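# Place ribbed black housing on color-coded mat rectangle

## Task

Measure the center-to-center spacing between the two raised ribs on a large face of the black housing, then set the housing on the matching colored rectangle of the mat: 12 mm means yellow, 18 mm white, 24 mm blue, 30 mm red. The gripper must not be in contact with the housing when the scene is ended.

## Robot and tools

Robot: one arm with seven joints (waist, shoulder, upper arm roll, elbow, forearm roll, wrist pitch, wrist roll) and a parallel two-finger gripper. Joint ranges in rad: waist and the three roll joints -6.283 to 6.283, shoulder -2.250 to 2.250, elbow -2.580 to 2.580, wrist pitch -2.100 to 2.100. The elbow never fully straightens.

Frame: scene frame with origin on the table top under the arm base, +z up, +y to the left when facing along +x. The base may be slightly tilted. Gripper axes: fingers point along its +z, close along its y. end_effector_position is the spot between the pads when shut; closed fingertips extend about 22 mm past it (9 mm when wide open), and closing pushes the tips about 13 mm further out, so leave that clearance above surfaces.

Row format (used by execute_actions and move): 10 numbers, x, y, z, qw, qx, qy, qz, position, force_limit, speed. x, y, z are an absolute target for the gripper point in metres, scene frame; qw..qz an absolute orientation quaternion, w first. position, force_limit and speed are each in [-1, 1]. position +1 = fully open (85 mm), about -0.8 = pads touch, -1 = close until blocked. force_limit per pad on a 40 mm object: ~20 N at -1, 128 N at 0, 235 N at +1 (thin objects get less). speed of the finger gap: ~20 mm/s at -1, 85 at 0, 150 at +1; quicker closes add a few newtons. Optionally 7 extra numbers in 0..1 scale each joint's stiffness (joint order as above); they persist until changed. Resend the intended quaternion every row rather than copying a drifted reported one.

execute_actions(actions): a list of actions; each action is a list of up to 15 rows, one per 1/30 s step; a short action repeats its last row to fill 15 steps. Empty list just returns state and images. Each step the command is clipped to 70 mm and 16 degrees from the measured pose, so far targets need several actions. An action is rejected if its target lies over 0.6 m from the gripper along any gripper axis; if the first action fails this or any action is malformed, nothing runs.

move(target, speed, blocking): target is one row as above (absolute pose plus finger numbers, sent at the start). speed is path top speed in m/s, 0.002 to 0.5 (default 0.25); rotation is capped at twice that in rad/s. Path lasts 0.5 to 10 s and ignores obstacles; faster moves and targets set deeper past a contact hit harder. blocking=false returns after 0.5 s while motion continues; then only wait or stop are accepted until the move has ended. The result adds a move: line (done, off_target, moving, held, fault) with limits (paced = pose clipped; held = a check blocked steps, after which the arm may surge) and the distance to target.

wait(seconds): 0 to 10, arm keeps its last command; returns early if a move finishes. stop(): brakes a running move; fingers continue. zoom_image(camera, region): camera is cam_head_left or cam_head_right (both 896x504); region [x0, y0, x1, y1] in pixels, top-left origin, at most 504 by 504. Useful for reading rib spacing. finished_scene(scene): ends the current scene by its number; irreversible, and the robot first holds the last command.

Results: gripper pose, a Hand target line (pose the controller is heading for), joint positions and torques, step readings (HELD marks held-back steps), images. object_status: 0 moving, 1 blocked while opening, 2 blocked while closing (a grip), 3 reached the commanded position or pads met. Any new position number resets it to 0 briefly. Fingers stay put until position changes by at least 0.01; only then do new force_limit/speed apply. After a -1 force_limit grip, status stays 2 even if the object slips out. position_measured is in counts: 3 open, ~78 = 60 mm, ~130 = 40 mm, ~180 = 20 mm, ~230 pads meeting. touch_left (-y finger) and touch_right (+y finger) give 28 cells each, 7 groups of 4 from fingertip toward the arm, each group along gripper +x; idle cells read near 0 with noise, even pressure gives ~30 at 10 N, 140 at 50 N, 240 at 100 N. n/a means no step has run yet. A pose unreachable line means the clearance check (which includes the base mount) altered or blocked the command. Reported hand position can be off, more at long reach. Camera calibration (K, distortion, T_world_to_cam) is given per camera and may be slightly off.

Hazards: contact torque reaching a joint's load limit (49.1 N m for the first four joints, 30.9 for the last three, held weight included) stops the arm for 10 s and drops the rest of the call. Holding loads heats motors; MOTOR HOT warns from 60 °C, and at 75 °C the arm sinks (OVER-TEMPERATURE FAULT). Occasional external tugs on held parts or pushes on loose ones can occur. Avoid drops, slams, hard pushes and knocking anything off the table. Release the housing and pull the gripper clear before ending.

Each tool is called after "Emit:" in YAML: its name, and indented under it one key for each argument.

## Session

Emit:
execute_actions:
  actions: []

Scene clock: 0.00 s.
end_effector_position=(-0.0037, -0.0311, +0.2798) position_measured=3 object_status=3 touch_left=n/a touch_right=n/a end_effector_quat_wxyz=(+0.042, +0.470, +0.689, -0.550)
Joint positions: [-1.161  1.388 -0.258  1.773 -0.128  1.877 -1.272]
Joint velocities: [ 0.001  0.     0.    -0.     0.001  0.     0.001]
Joint torques (N m, as the joint torque sensors report them, + toward a larger angle): no reading
Hand target: -0.004, -0.031, +0.280; +0.042, +0.470, +0.689, -0.550
Joint stiffness scale: [1. 1. 1. 1. 1. 1. 1.]

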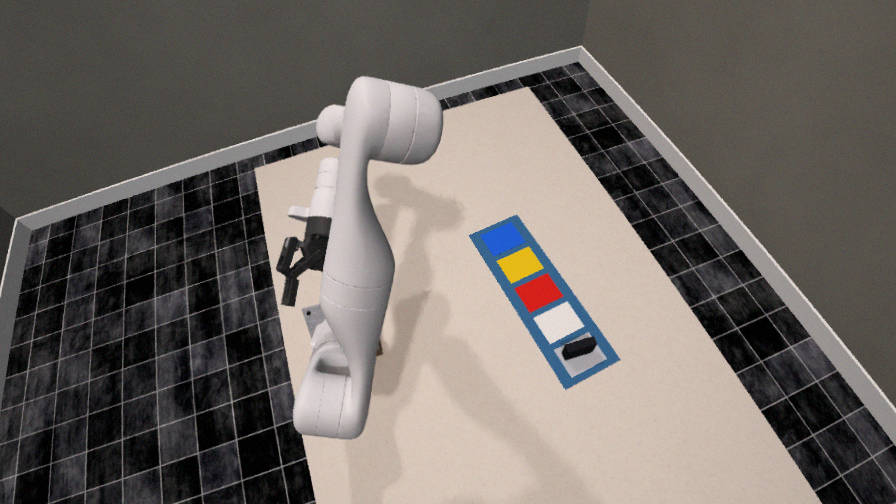

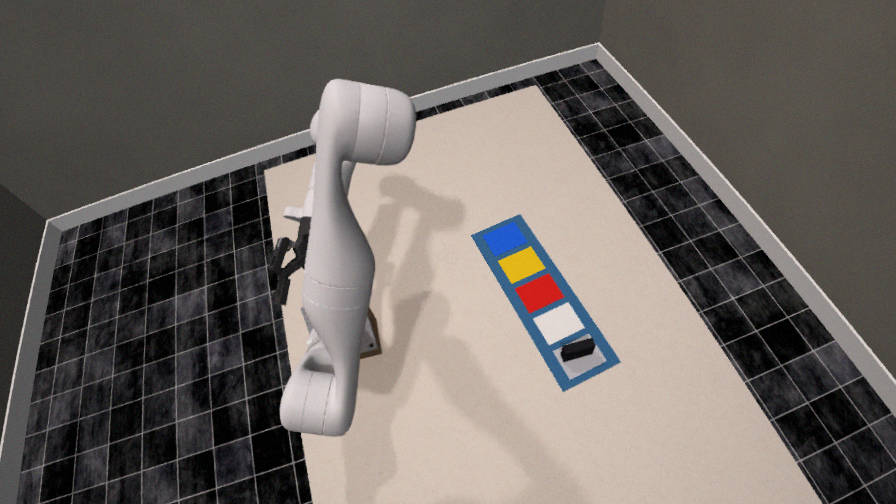

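Emit:
zoom_image:
  camera: "cam_head_left"
  region: [540, 325, 620, 385]

Emit:
move:
  target: [0.22,0.17,0.2,0,0.3,0.954,0,1,-0.5,0]
  speed: 0.4

Emit:
move:
  target: [0.45,-0.19,0.1,0,0.02,1,0,1,-0.5,0]
  speed: 0.3

Region (540, 325, 620, 385) of cam_head_left's 896x504 image, scaled by 6.300, with more detail than that image has; it fills the top 378 rows of this view, and the rest is white.

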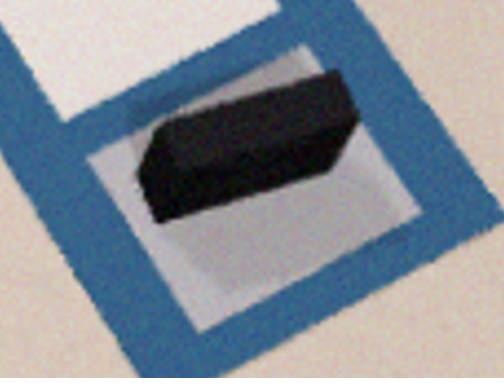

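Scene clock: 2.63 s.
end_effector_position=(+0.2183, +0.1706, +0.2016) position_measured=3 object_status=3 touch_left=((4 -13 2 -5) (5 6 3 3) (-4 -2 2 -14) (5 -6 7 9) (-1 -2 -5 -11) (3 -2 1 3) (0 4 -1 -6)) touch_right=((-7 0 5 -2) (5 0 4 -2) (4 -1 7 -5) (4 -7 -11 -9) (2 6 14 -6) (0 2 -6 -3) (-8 -11 4 2)) end_effector_quat_wxyz=(-0.001, +0.305, +0.952, -0.004)
Joint positions: [-0.923  1.205 -0.467  1.637  0.663  1.333 -0.732]
Joint velocities: [ 0.016 -0.001 -0.013  0.001  0.006 -0.    -0.001]
Joint torques (N m, as the joint torque sensors report them, + toward a larger angle): [ -7.83 -16.04  -4.73  -6.42  -0.08  -0.2   -0.03]
Hand target: +0.219, +0.171, +0.202; -0.001, +0.299, +0.954, +0.000
Off the commanded pose: 0.002 m, 1 deg.
Joint stiffness scale: [1. 1. 1. 1. 1. 1. 1.]
move: done

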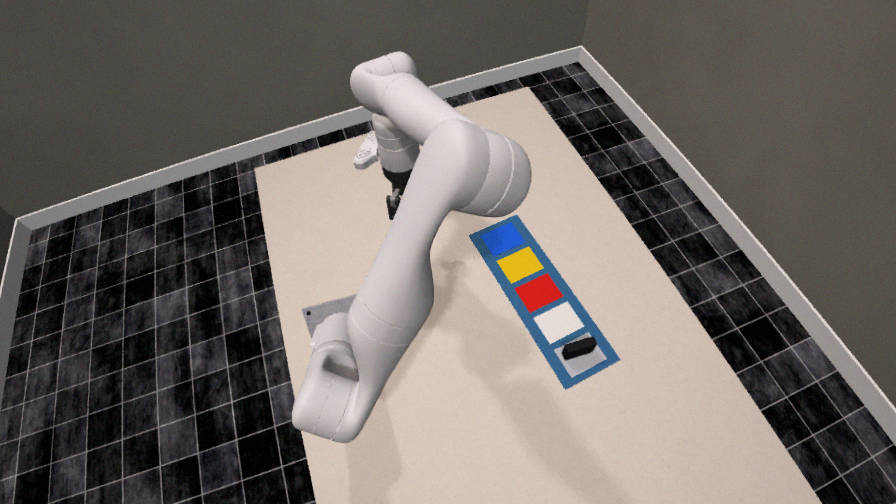

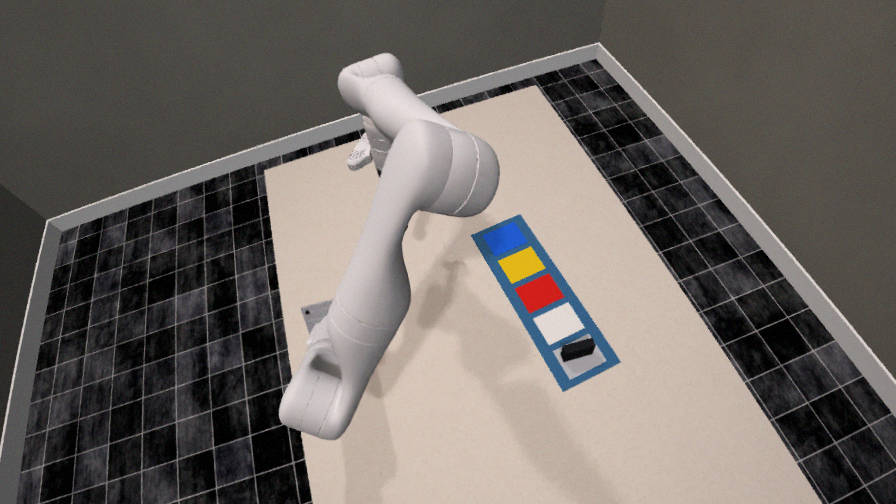

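Scene clock: 4.70 s.
end_effector_position=(+0.4516, -0.1873, +0.1001) position_measured=3 object_status=3 touch_left=((-8 -11 6 -2) (3 5 19 5) (4 4 -5 -7) (10 -7 -6 5) (-2 -5 -7 -3) (-1 3 -2 9) (1 3 9 5)) touch_right=((10 -3 7 -2) (-10 -9 4 2) (4 0 -7 -7) (1 7 -9 6) (8 4 16 -14) (5 3 6 3) (-16 1 2 -11)) end_effector_quat_wxyz=(+0.002, +0.022, +1.000, -0.001)
Joint positions: [-0.163  0.792 -0.318  1.71   1.001  1.316  0.599]
Joint velocities: [ 0.008 -0.001  0.    -0.001  0.001 -0.     0.002]
Joint torques (N m, as the joint torque sensors report them, + toward a larger angle): [-13.41 -13.7   -6.87  -3.62   0.22  -0.22   0.21]
Hand target: +0.453, -0.189, +0.101; +0.003, +0.021, +1.000, +0.000
Off the commanded pose: 0.003 m, 0 deg.
Joint stiffness scale: [1. 1. 1. 1. 1. 1. 1.]
move: done

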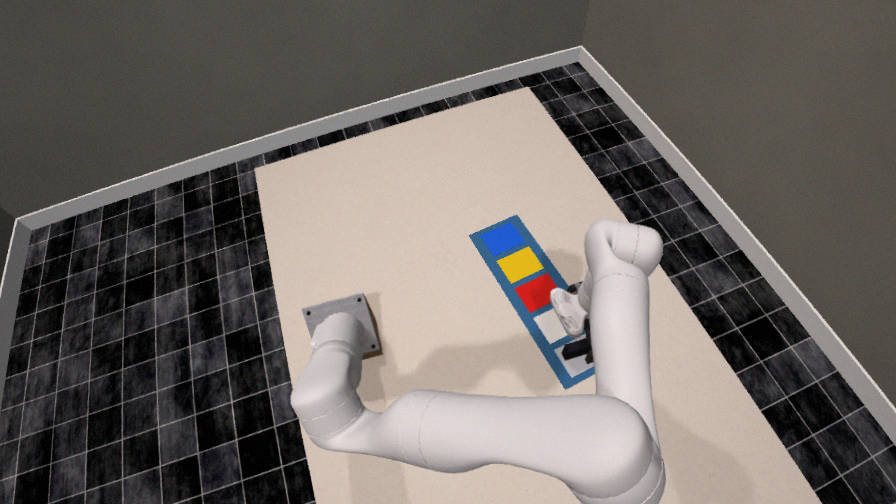

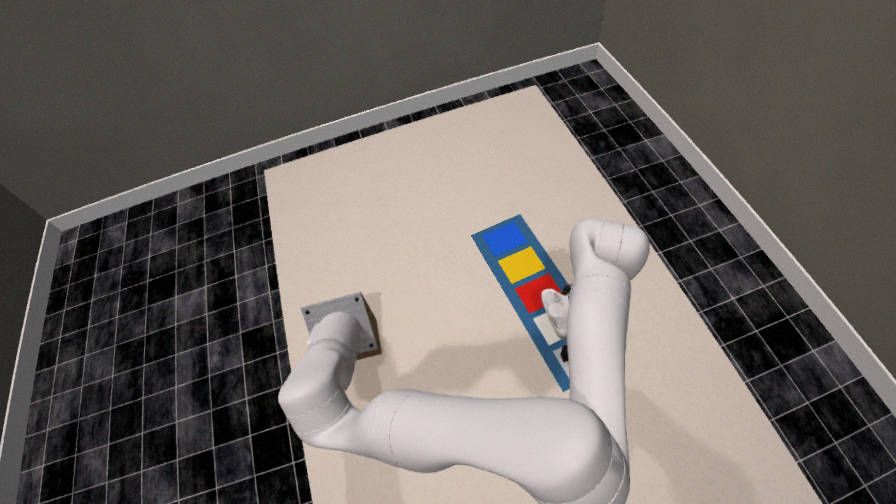

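Emit:
move:
  target: [0.45,-0.191,0.032,0,0.04,0.999,0,1,-0.5,0]
  speed: 0.1

Emit:
move:
  target: [0.45,-0.191,0.032,0,0.04,0.999,0,-1,-0.5,-0.2]

Scene clock: 6.03 s.
end_effector_position=(+0.4509, -0.1917, +0.0350) position_measured=3 object_status=3 touch_left=((-6 0 -1 -15) (4 -8 8 13) (3 0 -10 -4) (1 -8 2 -6) (7 -6 -2 8) (-4 15 0 1) (-13 -13 18 -6)) touch_right=((-2 6 0 2) (-3 -12 -1 4) (-1 2 11 -16) (8 -5 0 4) (-2 6 9 4) (-9 3 -10 8) (-8 -4 -15 -3)) end_effector_quat_wxyz=(-0.001, +0.038, +0.999, -0.000)
Joint positions: [-0.101  0.854 -0.253  1.761  1.086  1.187  0.532]
Joint velocities: [-0.001  0.004  0.004  0.    -0.001 -0.003 -0.   ]
Joint torques (N m, as the joint torque sensors report them, + toward a larger angle): [-13.4  -13.8   -7.05  -2.97   0.3   -0.29  -0.21]
Hand target: +0.450, -0.191, +0.032; -0.000, +0.040, +0.999, -0.000
Off the commanded pose: 0.003 m, 0 deg.
Joint stiffness scale: [1. 1. 1. 1. 1. 1. 1.]
move: done

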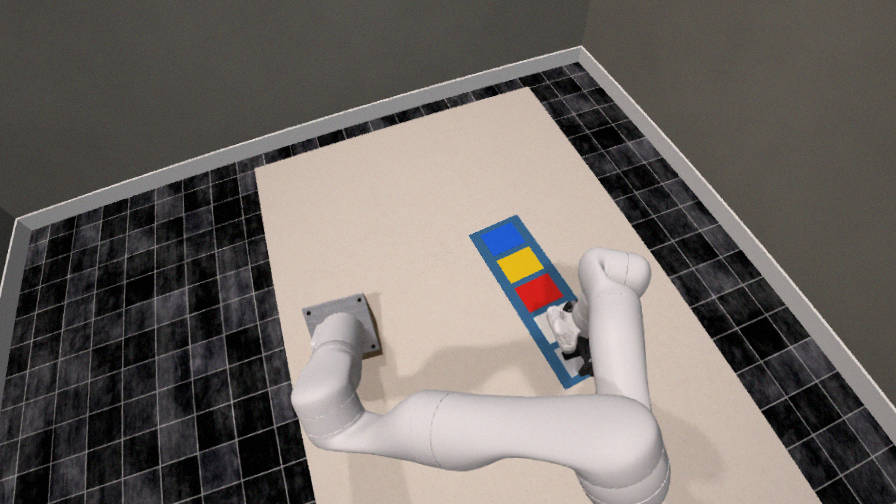

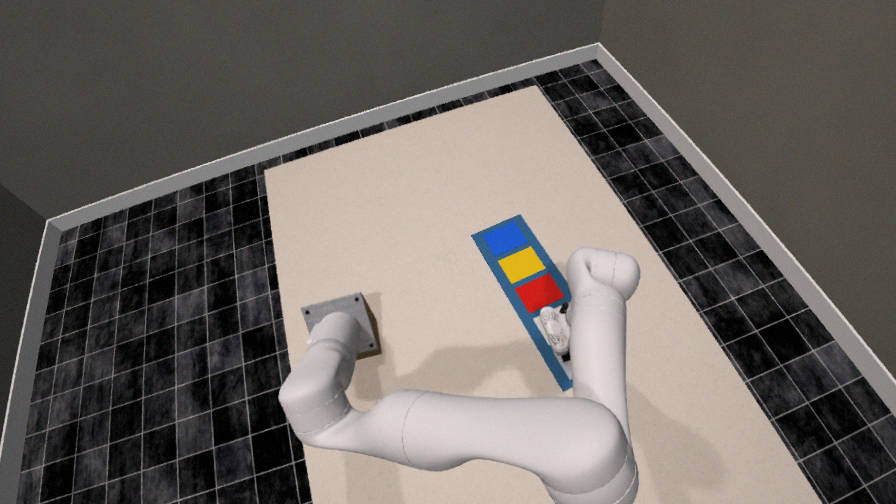

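Scene clock: 7.27 s.
end_effector_position=(+0.4504, -0.1916, +0.0347) position_measured=185 object_status=2 touch_left=((64 50 58 28) (320 337 320 242) (144 181 183 105) (38 30 26 17) (38 38 27 21) (270 261 228 206) (386 511 420 238)) touch_right=((68 63 117 39) (391 307 457 277) (202 262 251 114) (39 42 22 17) (23 52 39 9) (266 309 332 203) (348 484 524 209)) end_effector_quat_wxyz=(-0.001, +0.038, +0.999, -0.000)
Joint positions: [-0.101  0.854 -0.252  1.762  1.086  1.186  0.532]
Joint velocities: [ 0.001 -0.001  0.     0.     0.    -0.    -0.001]
Joint torques (N m, as the joint torque sensors report them, + toward a larger angle): [-12.71 -12.75  -6.28  -2.89   0.43  -0.12  -0.07]
Hand target: +0.450, -0.191, +0.032; -0.000, +0.040, +0.999, +0.000
Off the commanded pose: 0.003 m, 0 deg.
Joint stiffness scale: [1. 1. 1. 1. 1. 1. 1.]
move: done

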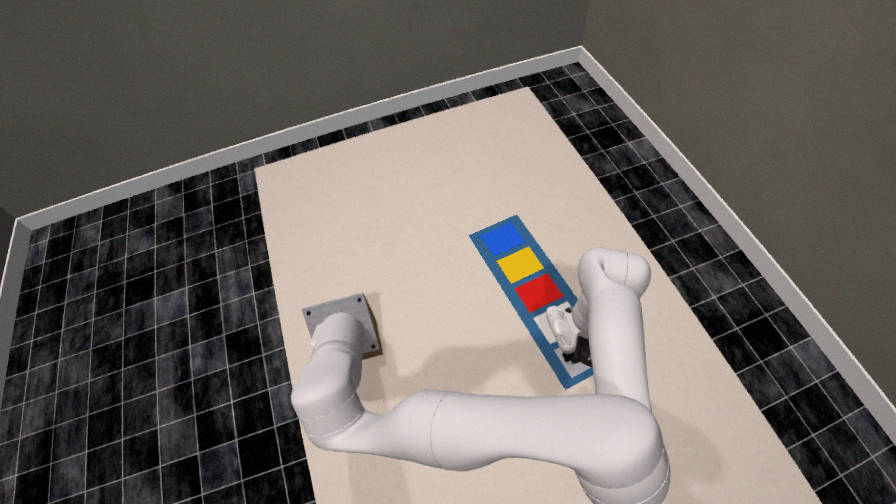

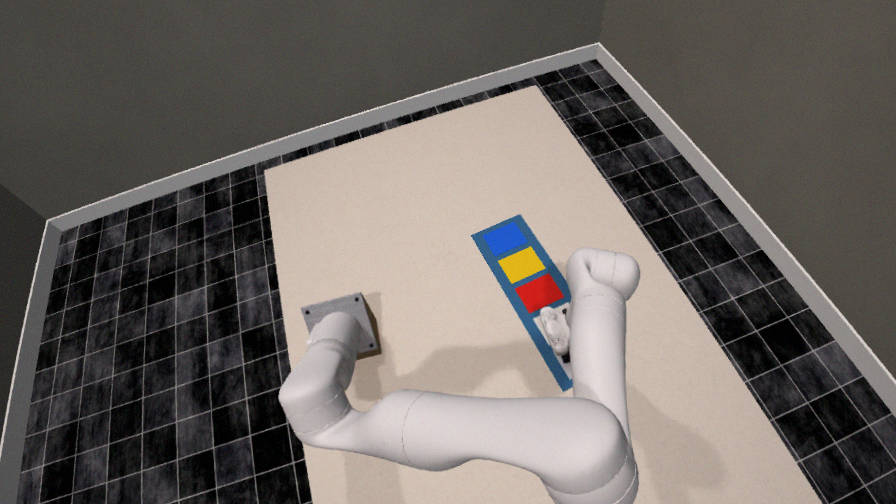

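Emit:
move:
  target: [0.45,-0.188,0.065,0,0.04,0.999,0,-1,-0.5,0]
  speed: 0.15

Emit:
move:
  target: [0.416,0.135,0.055,0,-0.045,0.999,0,-1,-0.5,0]

Emit:
move:
  target: [0.416,0.135,0.032,0,-0.045,0.999,0,-1,-0.5,0]
  speed: 0.04

Emit:
zoom_image:
  camera: "cam_head_left"
  region: [440, 170, 580, 290]

Scene clock: 8.63 s.
end_effector_position=(+0.4495, -0.1874, +0.0619) position_measured=185 object_status=2 touch_left=((62 53 63 19) (338 341 327 236) (145 199 159 102) (47 26 29 16) (39 35 33 17) (276 262 228 200) (383 498 414 226)) touch_right=((61 69 112 42) (396 300 464 268) (207 261 246 125) (46 28 31 9) (41 51 34 9) (243 326 332 220) (347 486 513 209)) end_effector_quat_wxyz=(+0.001, +0.042, +0.999, +0.000)
Joint positions: [-0.131  0.827 -0.278  1.75   1.047  1.235  0.532]
Joint velocities: [-0.    -0.002 -0.003 -0.001  0.001  0.003  0.001]
Joint torques (N m, as the joint torque sensors report them, + toward a larger angle): [-13.62 -13.74  -7.05  -3.54   0.22  -0.01   0.19]
Hand target: +0.450, -0.188, +0.065; +0.000, +0.040, +0.999, +0.000
Off the commanded pose: 0.003 m, 0 deg.
Joint stiffness scale: [1. 1. 1. 1. 1. 1. 1.]
move: done

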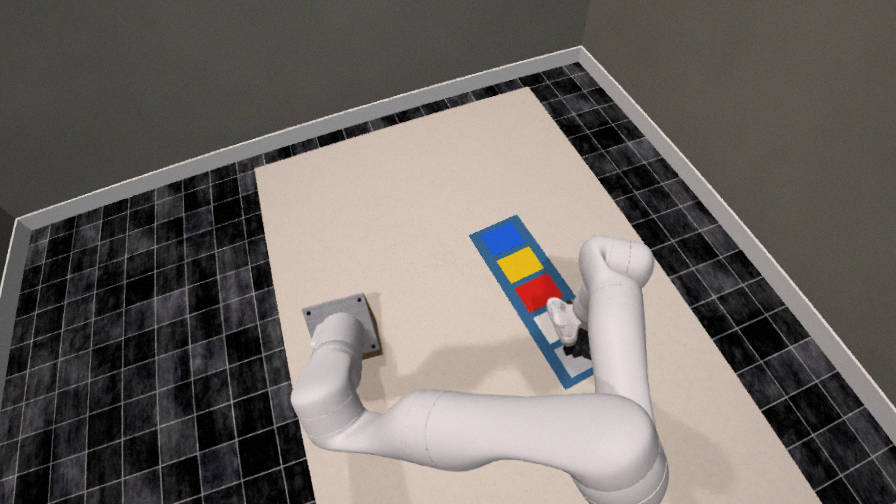

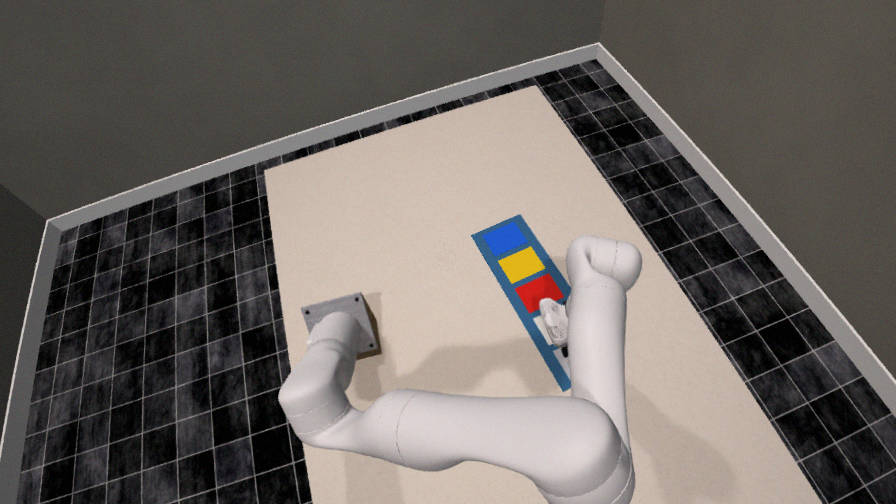

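Scene clock: 10.53 s.
end_effector_position=(+0.4158, +0.1347, +0.0546) position_measured=185 object_status=2 touch_left=((60 49 59 20) (332 333 325 247) (141 195 163 91) (28 34 36 14) (35 36 21 23) (266 260 237 195) (380 496 424 242)) touch_right=((58 74 116 46) (382 314 455 278) (209 263 253 127) (35 47 23 7) (26 53 53 14) (267 322 335 205) (350 484 535 213)) end_effector_quat_wxyz=(+0.001, -0.045, +0.999, +0.003)
Joint positions: [-0.53   1.393 -0.368  1.434  1.011  1.282  0.267]
Joint velocities: [-0.001  0.004  0.001 -0.001 -0.001  0.     0.001]
Joint torques (N m, as the joint torque sensors report them, + toward a larger angle): [-13.3  -18.32  -6.77  -4.16   0.03  -0.36  -0.11]
Hand target: +0.414, +0.135, +0.055; -0.002, -0.045, +0.999, +0.000
Off the commanded pose: 0.001 m, 0 deg.
Joint stiffness scale: [1. 1. 1. 1. 1. 1. 1.]
move: done

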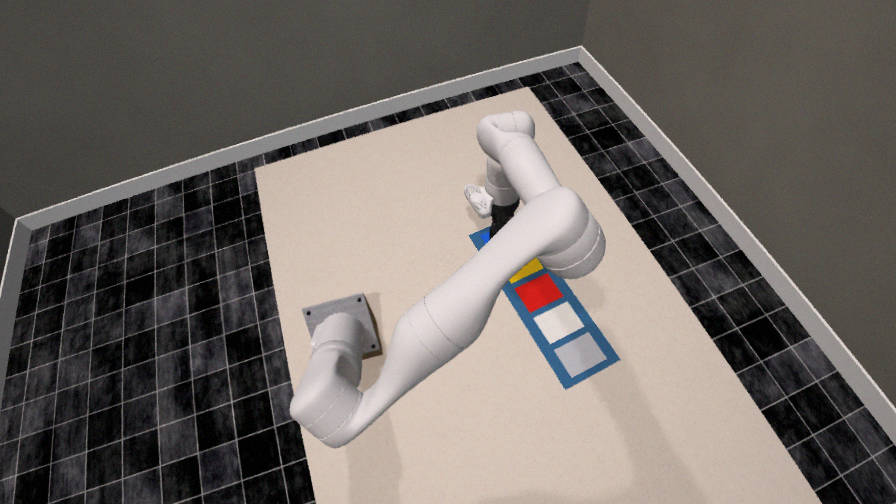

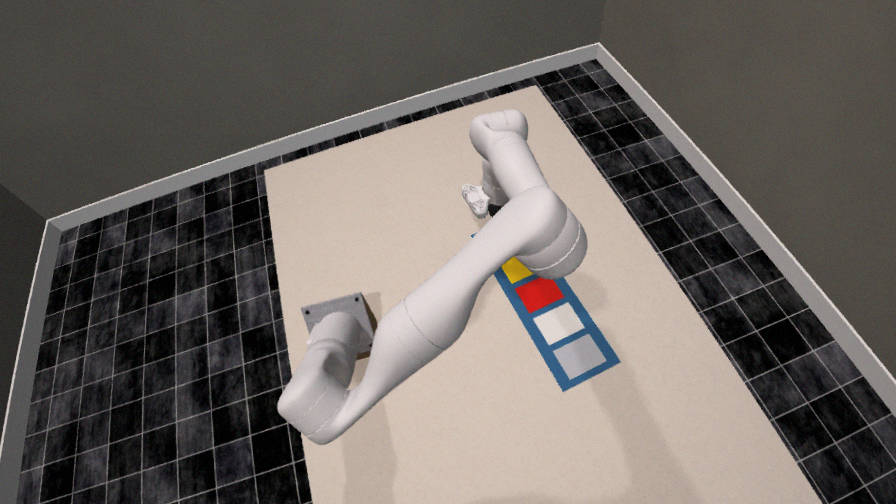

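Scene clock: 11.43 s.
end_effector_position=(+0.4168, +0.1345, +0.0351) position_measured=185 object_status=2 touch_left=((56 57 62 27) (329 333 331 242) (145 189 165 93) (30 26 23 14) (31 36 24 21) (268 259 232 199) (387 490 413 234)) touch_right=((68 70 119 47) (393 305 470 269) (206 251 252 115) (39 49 13 18) (35 55 47 11) (255 310 331 209) (333 486 524 207)) end_effector_quat_wxyz=(-0.001, -0.047, +0.999, -0.001)
Joint positions: [-0.52   1.418 -0.345  1.436  1.026  1.254  0.267]
Joint velocities: [ 0.     0.001  0.005 -0.    -0.    -0.004 -0.002]
Joint torques (N m, as the joint torque sensors report them, + toward a larger angle): [-13.32 -18.64  -6.83  -3.67   0.07   0.23  -0.04]
Hand target: +0.416, +0.135, +0.032; -0.000, -0.045, +0.999, -0.000
Off the commanded pose: 0.003 m, 0 deg.
Joint stiffness scale: [1. 1. 1. 1. 1. 1. 1.]
move: done

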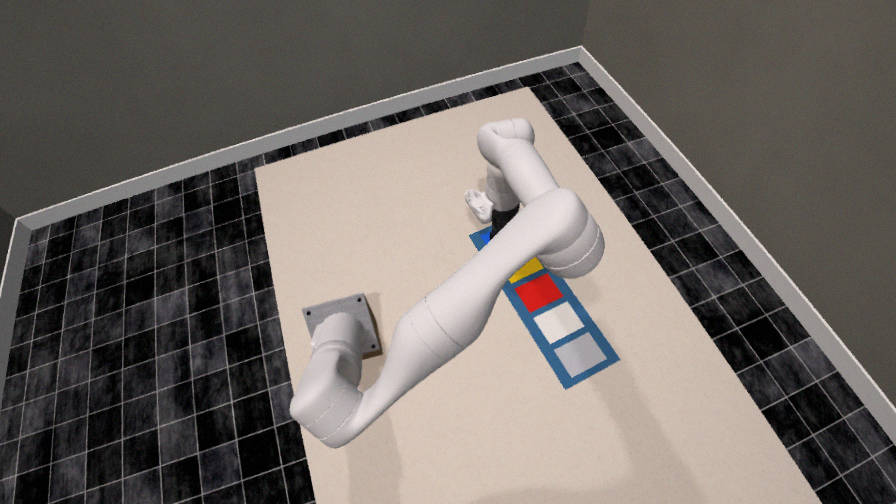

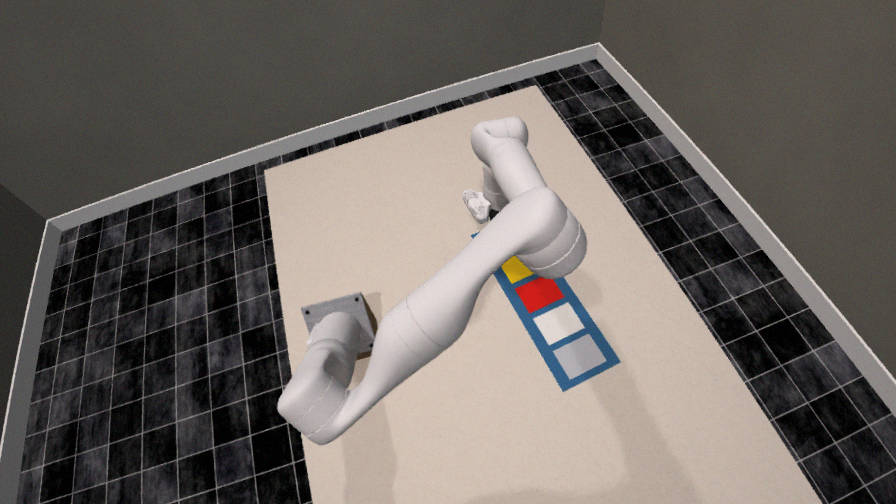

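Region (440, 170, 580, 290) of cam_head_left's 896x504 image, scaled by 3.600, with more detail than that image has; it fills the top 432 rows of this view, and the rest is white.

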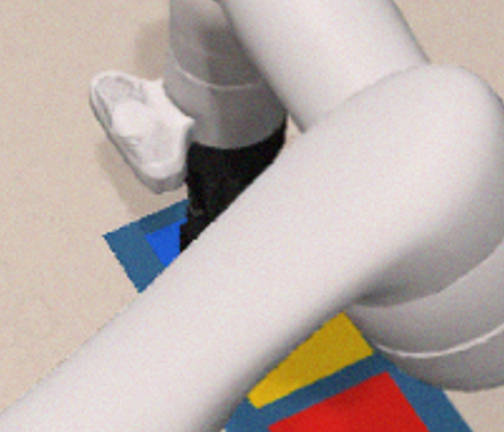

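Emit:
execute_actions:
  actions:
    - [[0.416,0.135,0.031,0,-0.045,0.999,0,0.4,-0.5,0]]

Emit:
move:
  target: [0.416,0.135,0.11,0,-0.045,0.999,0,0.4,-0.5,0]

Emit:
move:
  target: [0.48,-0.01,0.13,0,-0.045,0.999,0,0.4,-0.5,0]
  speed: 0.35

Scene clock: 12.23 s.
end_effector_position=(+0.4168, +0.1344, +0.0339) position_measured=92 object_status=0 touch_left=((4 -7 0 -11) (10 3 -8 8) (16 0 -6 -9) (3 -5 8 -6) (2 -8 -15 3) (-2 -5 -8 7) (7 -2 8 -2)) touch_right=((4 5 -7 1) (14 -7 0 9) (5 -5 -3 -19) (0 -6 -8 -6) (2 7 -7 -6) (2 -6 8 -2) (-12 -3 3 5)) end_effector_quat_wxyz=(-0.000, -0.047, +0.999, -0.001)
Joint positions: [-0.52   1.419 -0.342  1.436  1.026  1.251  0.267]
Joint velocities: [ 0.    -0.     0.001 -0.     0.    -0.001 -0.001]
Joint torques (N m, as the joint torque sensors report them, + toward a larger angle): [-13.72 -18.32  -6.76  -3.71   0.21   0.15  -0.07]
Hand target: +0.416, +0.135, +0.031; -0.000, -0.045, +0.999, -0.000
Off the commanded pose: 0.003 m, 0 deg.
Joint stiffness scale: [1. 1. 1. 1. 1. 1. 1.]
Step readings (end_effector_position):
0: (+0.4168, +0.1345, +0.0350)
1: (+0.4168, +0.1345, +0.0349)
2: (+0.4168, +0.1345, +0.0348)
4: (+0.4167, +0.1346, +0.0345)
8: (+0.4167, +0.1345, +0.0340)
15: end_effector_position above

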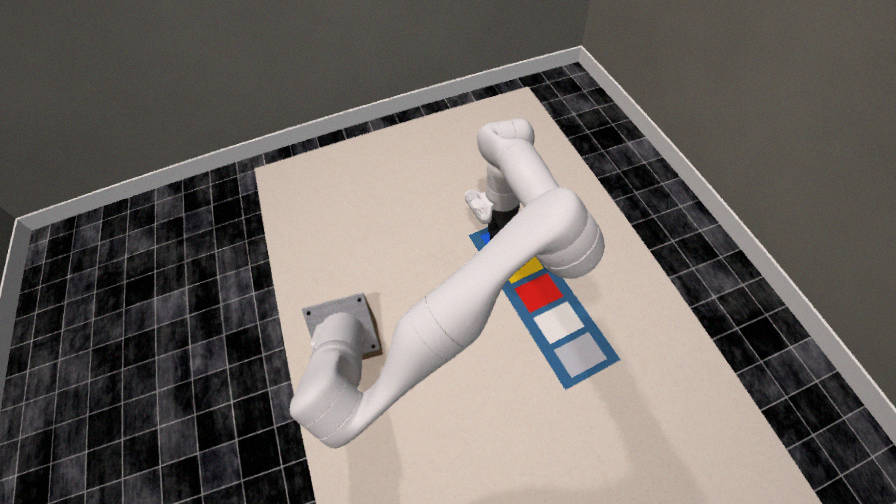

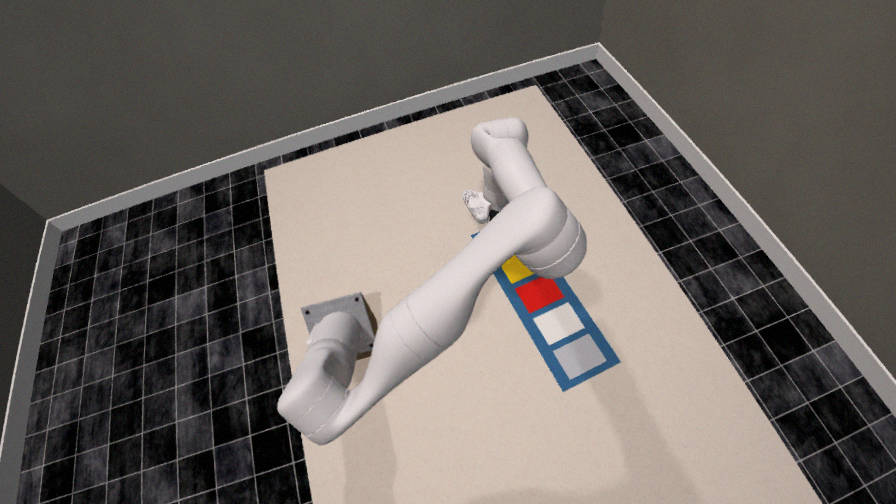

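Scene clock: 13.10 s.
end_effector_position=(+0.4153, +0.1354, +0.1067) position_measured=78 object_status=3 touch_left=((4 -9 2 -17) (-4 3 -3 1) (4 2 0 -12) (0 -5 9 -3) (5 -1 3 -7) (-1 3 1 11) (1 10 18 1)) touch_right=((11 13 0 10) (-1 -2 -7 -1) (2 -10 -6 4) (3 -8 1 -9) (3 -7 -2 -1) (-3 7 0 -7) (-2 -11 1 2)) end_effector_quat_wxyz=(+0.000, -0.042, +0.999, +0.001)
Joint positions: [-0.573  1.346 -0.41   1.381  0.954  1.38   0.295]
Joint velocities: [-0.    -0.001 -0.005 -0.001  0.     0.004  0.   ]
Joint torques (N m, as the joint torque sensors report them, + toward a larger angle): [-13.14 -17.85  -6.83  -4.67   0.1   -0.33  -0.23]
Hand target: +0.416, +0.135, +0.110; +0.000, -0.045, +0.999, +0.000
Off the commanded pose: 0.003 m, 0 deg.
Joint stiffness scale: [1. 1. 1. 1. 1. 1. 1.]
move: done

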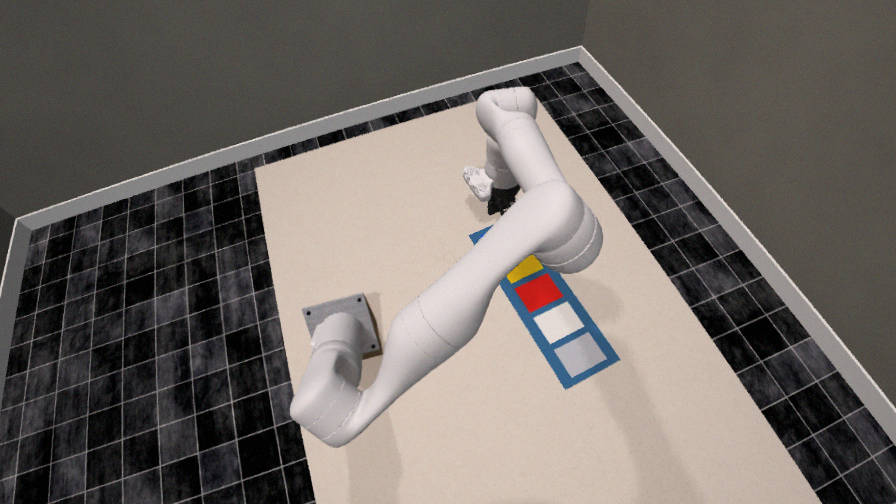

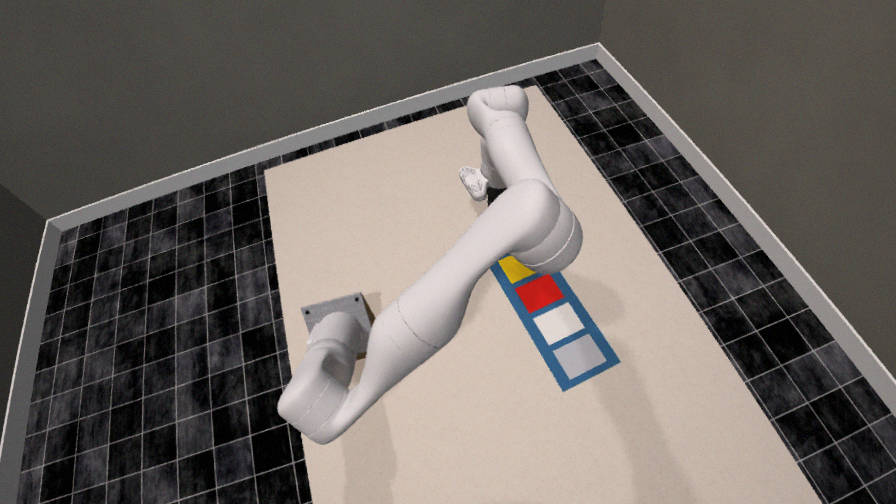

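Scene clock: 14.17 s.
end_effector_position=(+0.4790, -0.0055, +0.1294) position_measured=78 object_status=3 touch_left=((1 -4 -1 -20) (12 0 -3 8) (3 -9 -6 -7) (9 1 -3 3) (-5 4 0 9) (10 6 7 7) (-11 3 11 -4)) touch_right=((5 1 1 14) (5 -16 -6 4) (-4 2 -7 -4) (5 2 3 6) (-2 0 5 -8) (-4 8 -9 10) (2 -8 4 -2)) end_effector_quat_wxyz=(+0.002, -0.044, +0.999, +0.002)
Joint positions: [-0.403  1.116 -0.371  1.425  0.958  1.422  0.551]
Joint velocities: [ 0.004 -0.002 -0.     0.     0.003 -0.     0.   ]
Joint torques (N m, as the joint torque sensors report them, + toward a larger angle): [-14.72 -15.96  -6.86  -4.19   0.12  -0.11  -0.23]
Hand target: +0.481, -0.010, +0.130; +0.001, -0.045, +0.999, +0.000
Off the commanded pose: 0.005 m, 0 deg.
Joint stiffness scale: [1. 1. 1. 1. 1. 1. 1.]
move: off_target

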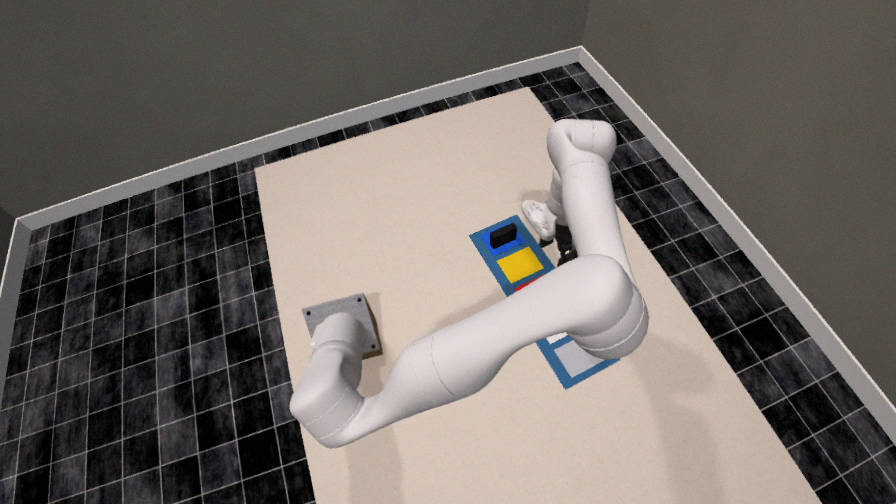

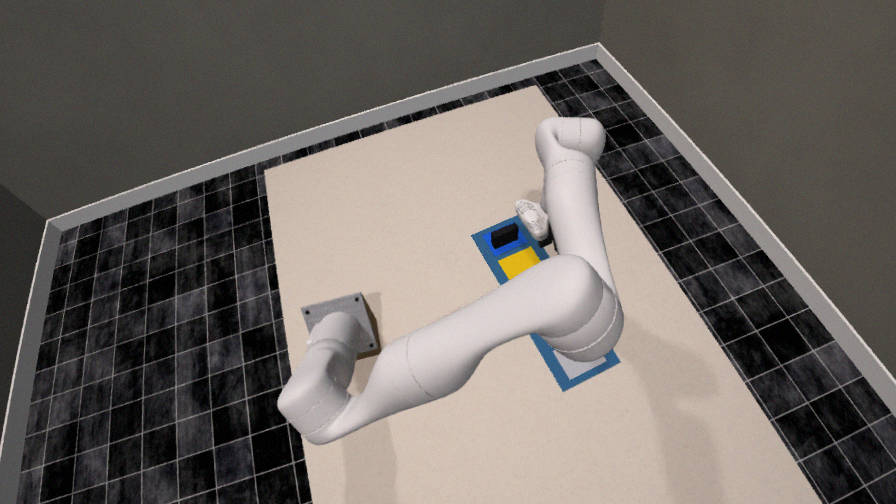

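Emit:
finished_scene:
  scene: 2

The scene is finished: the task was done.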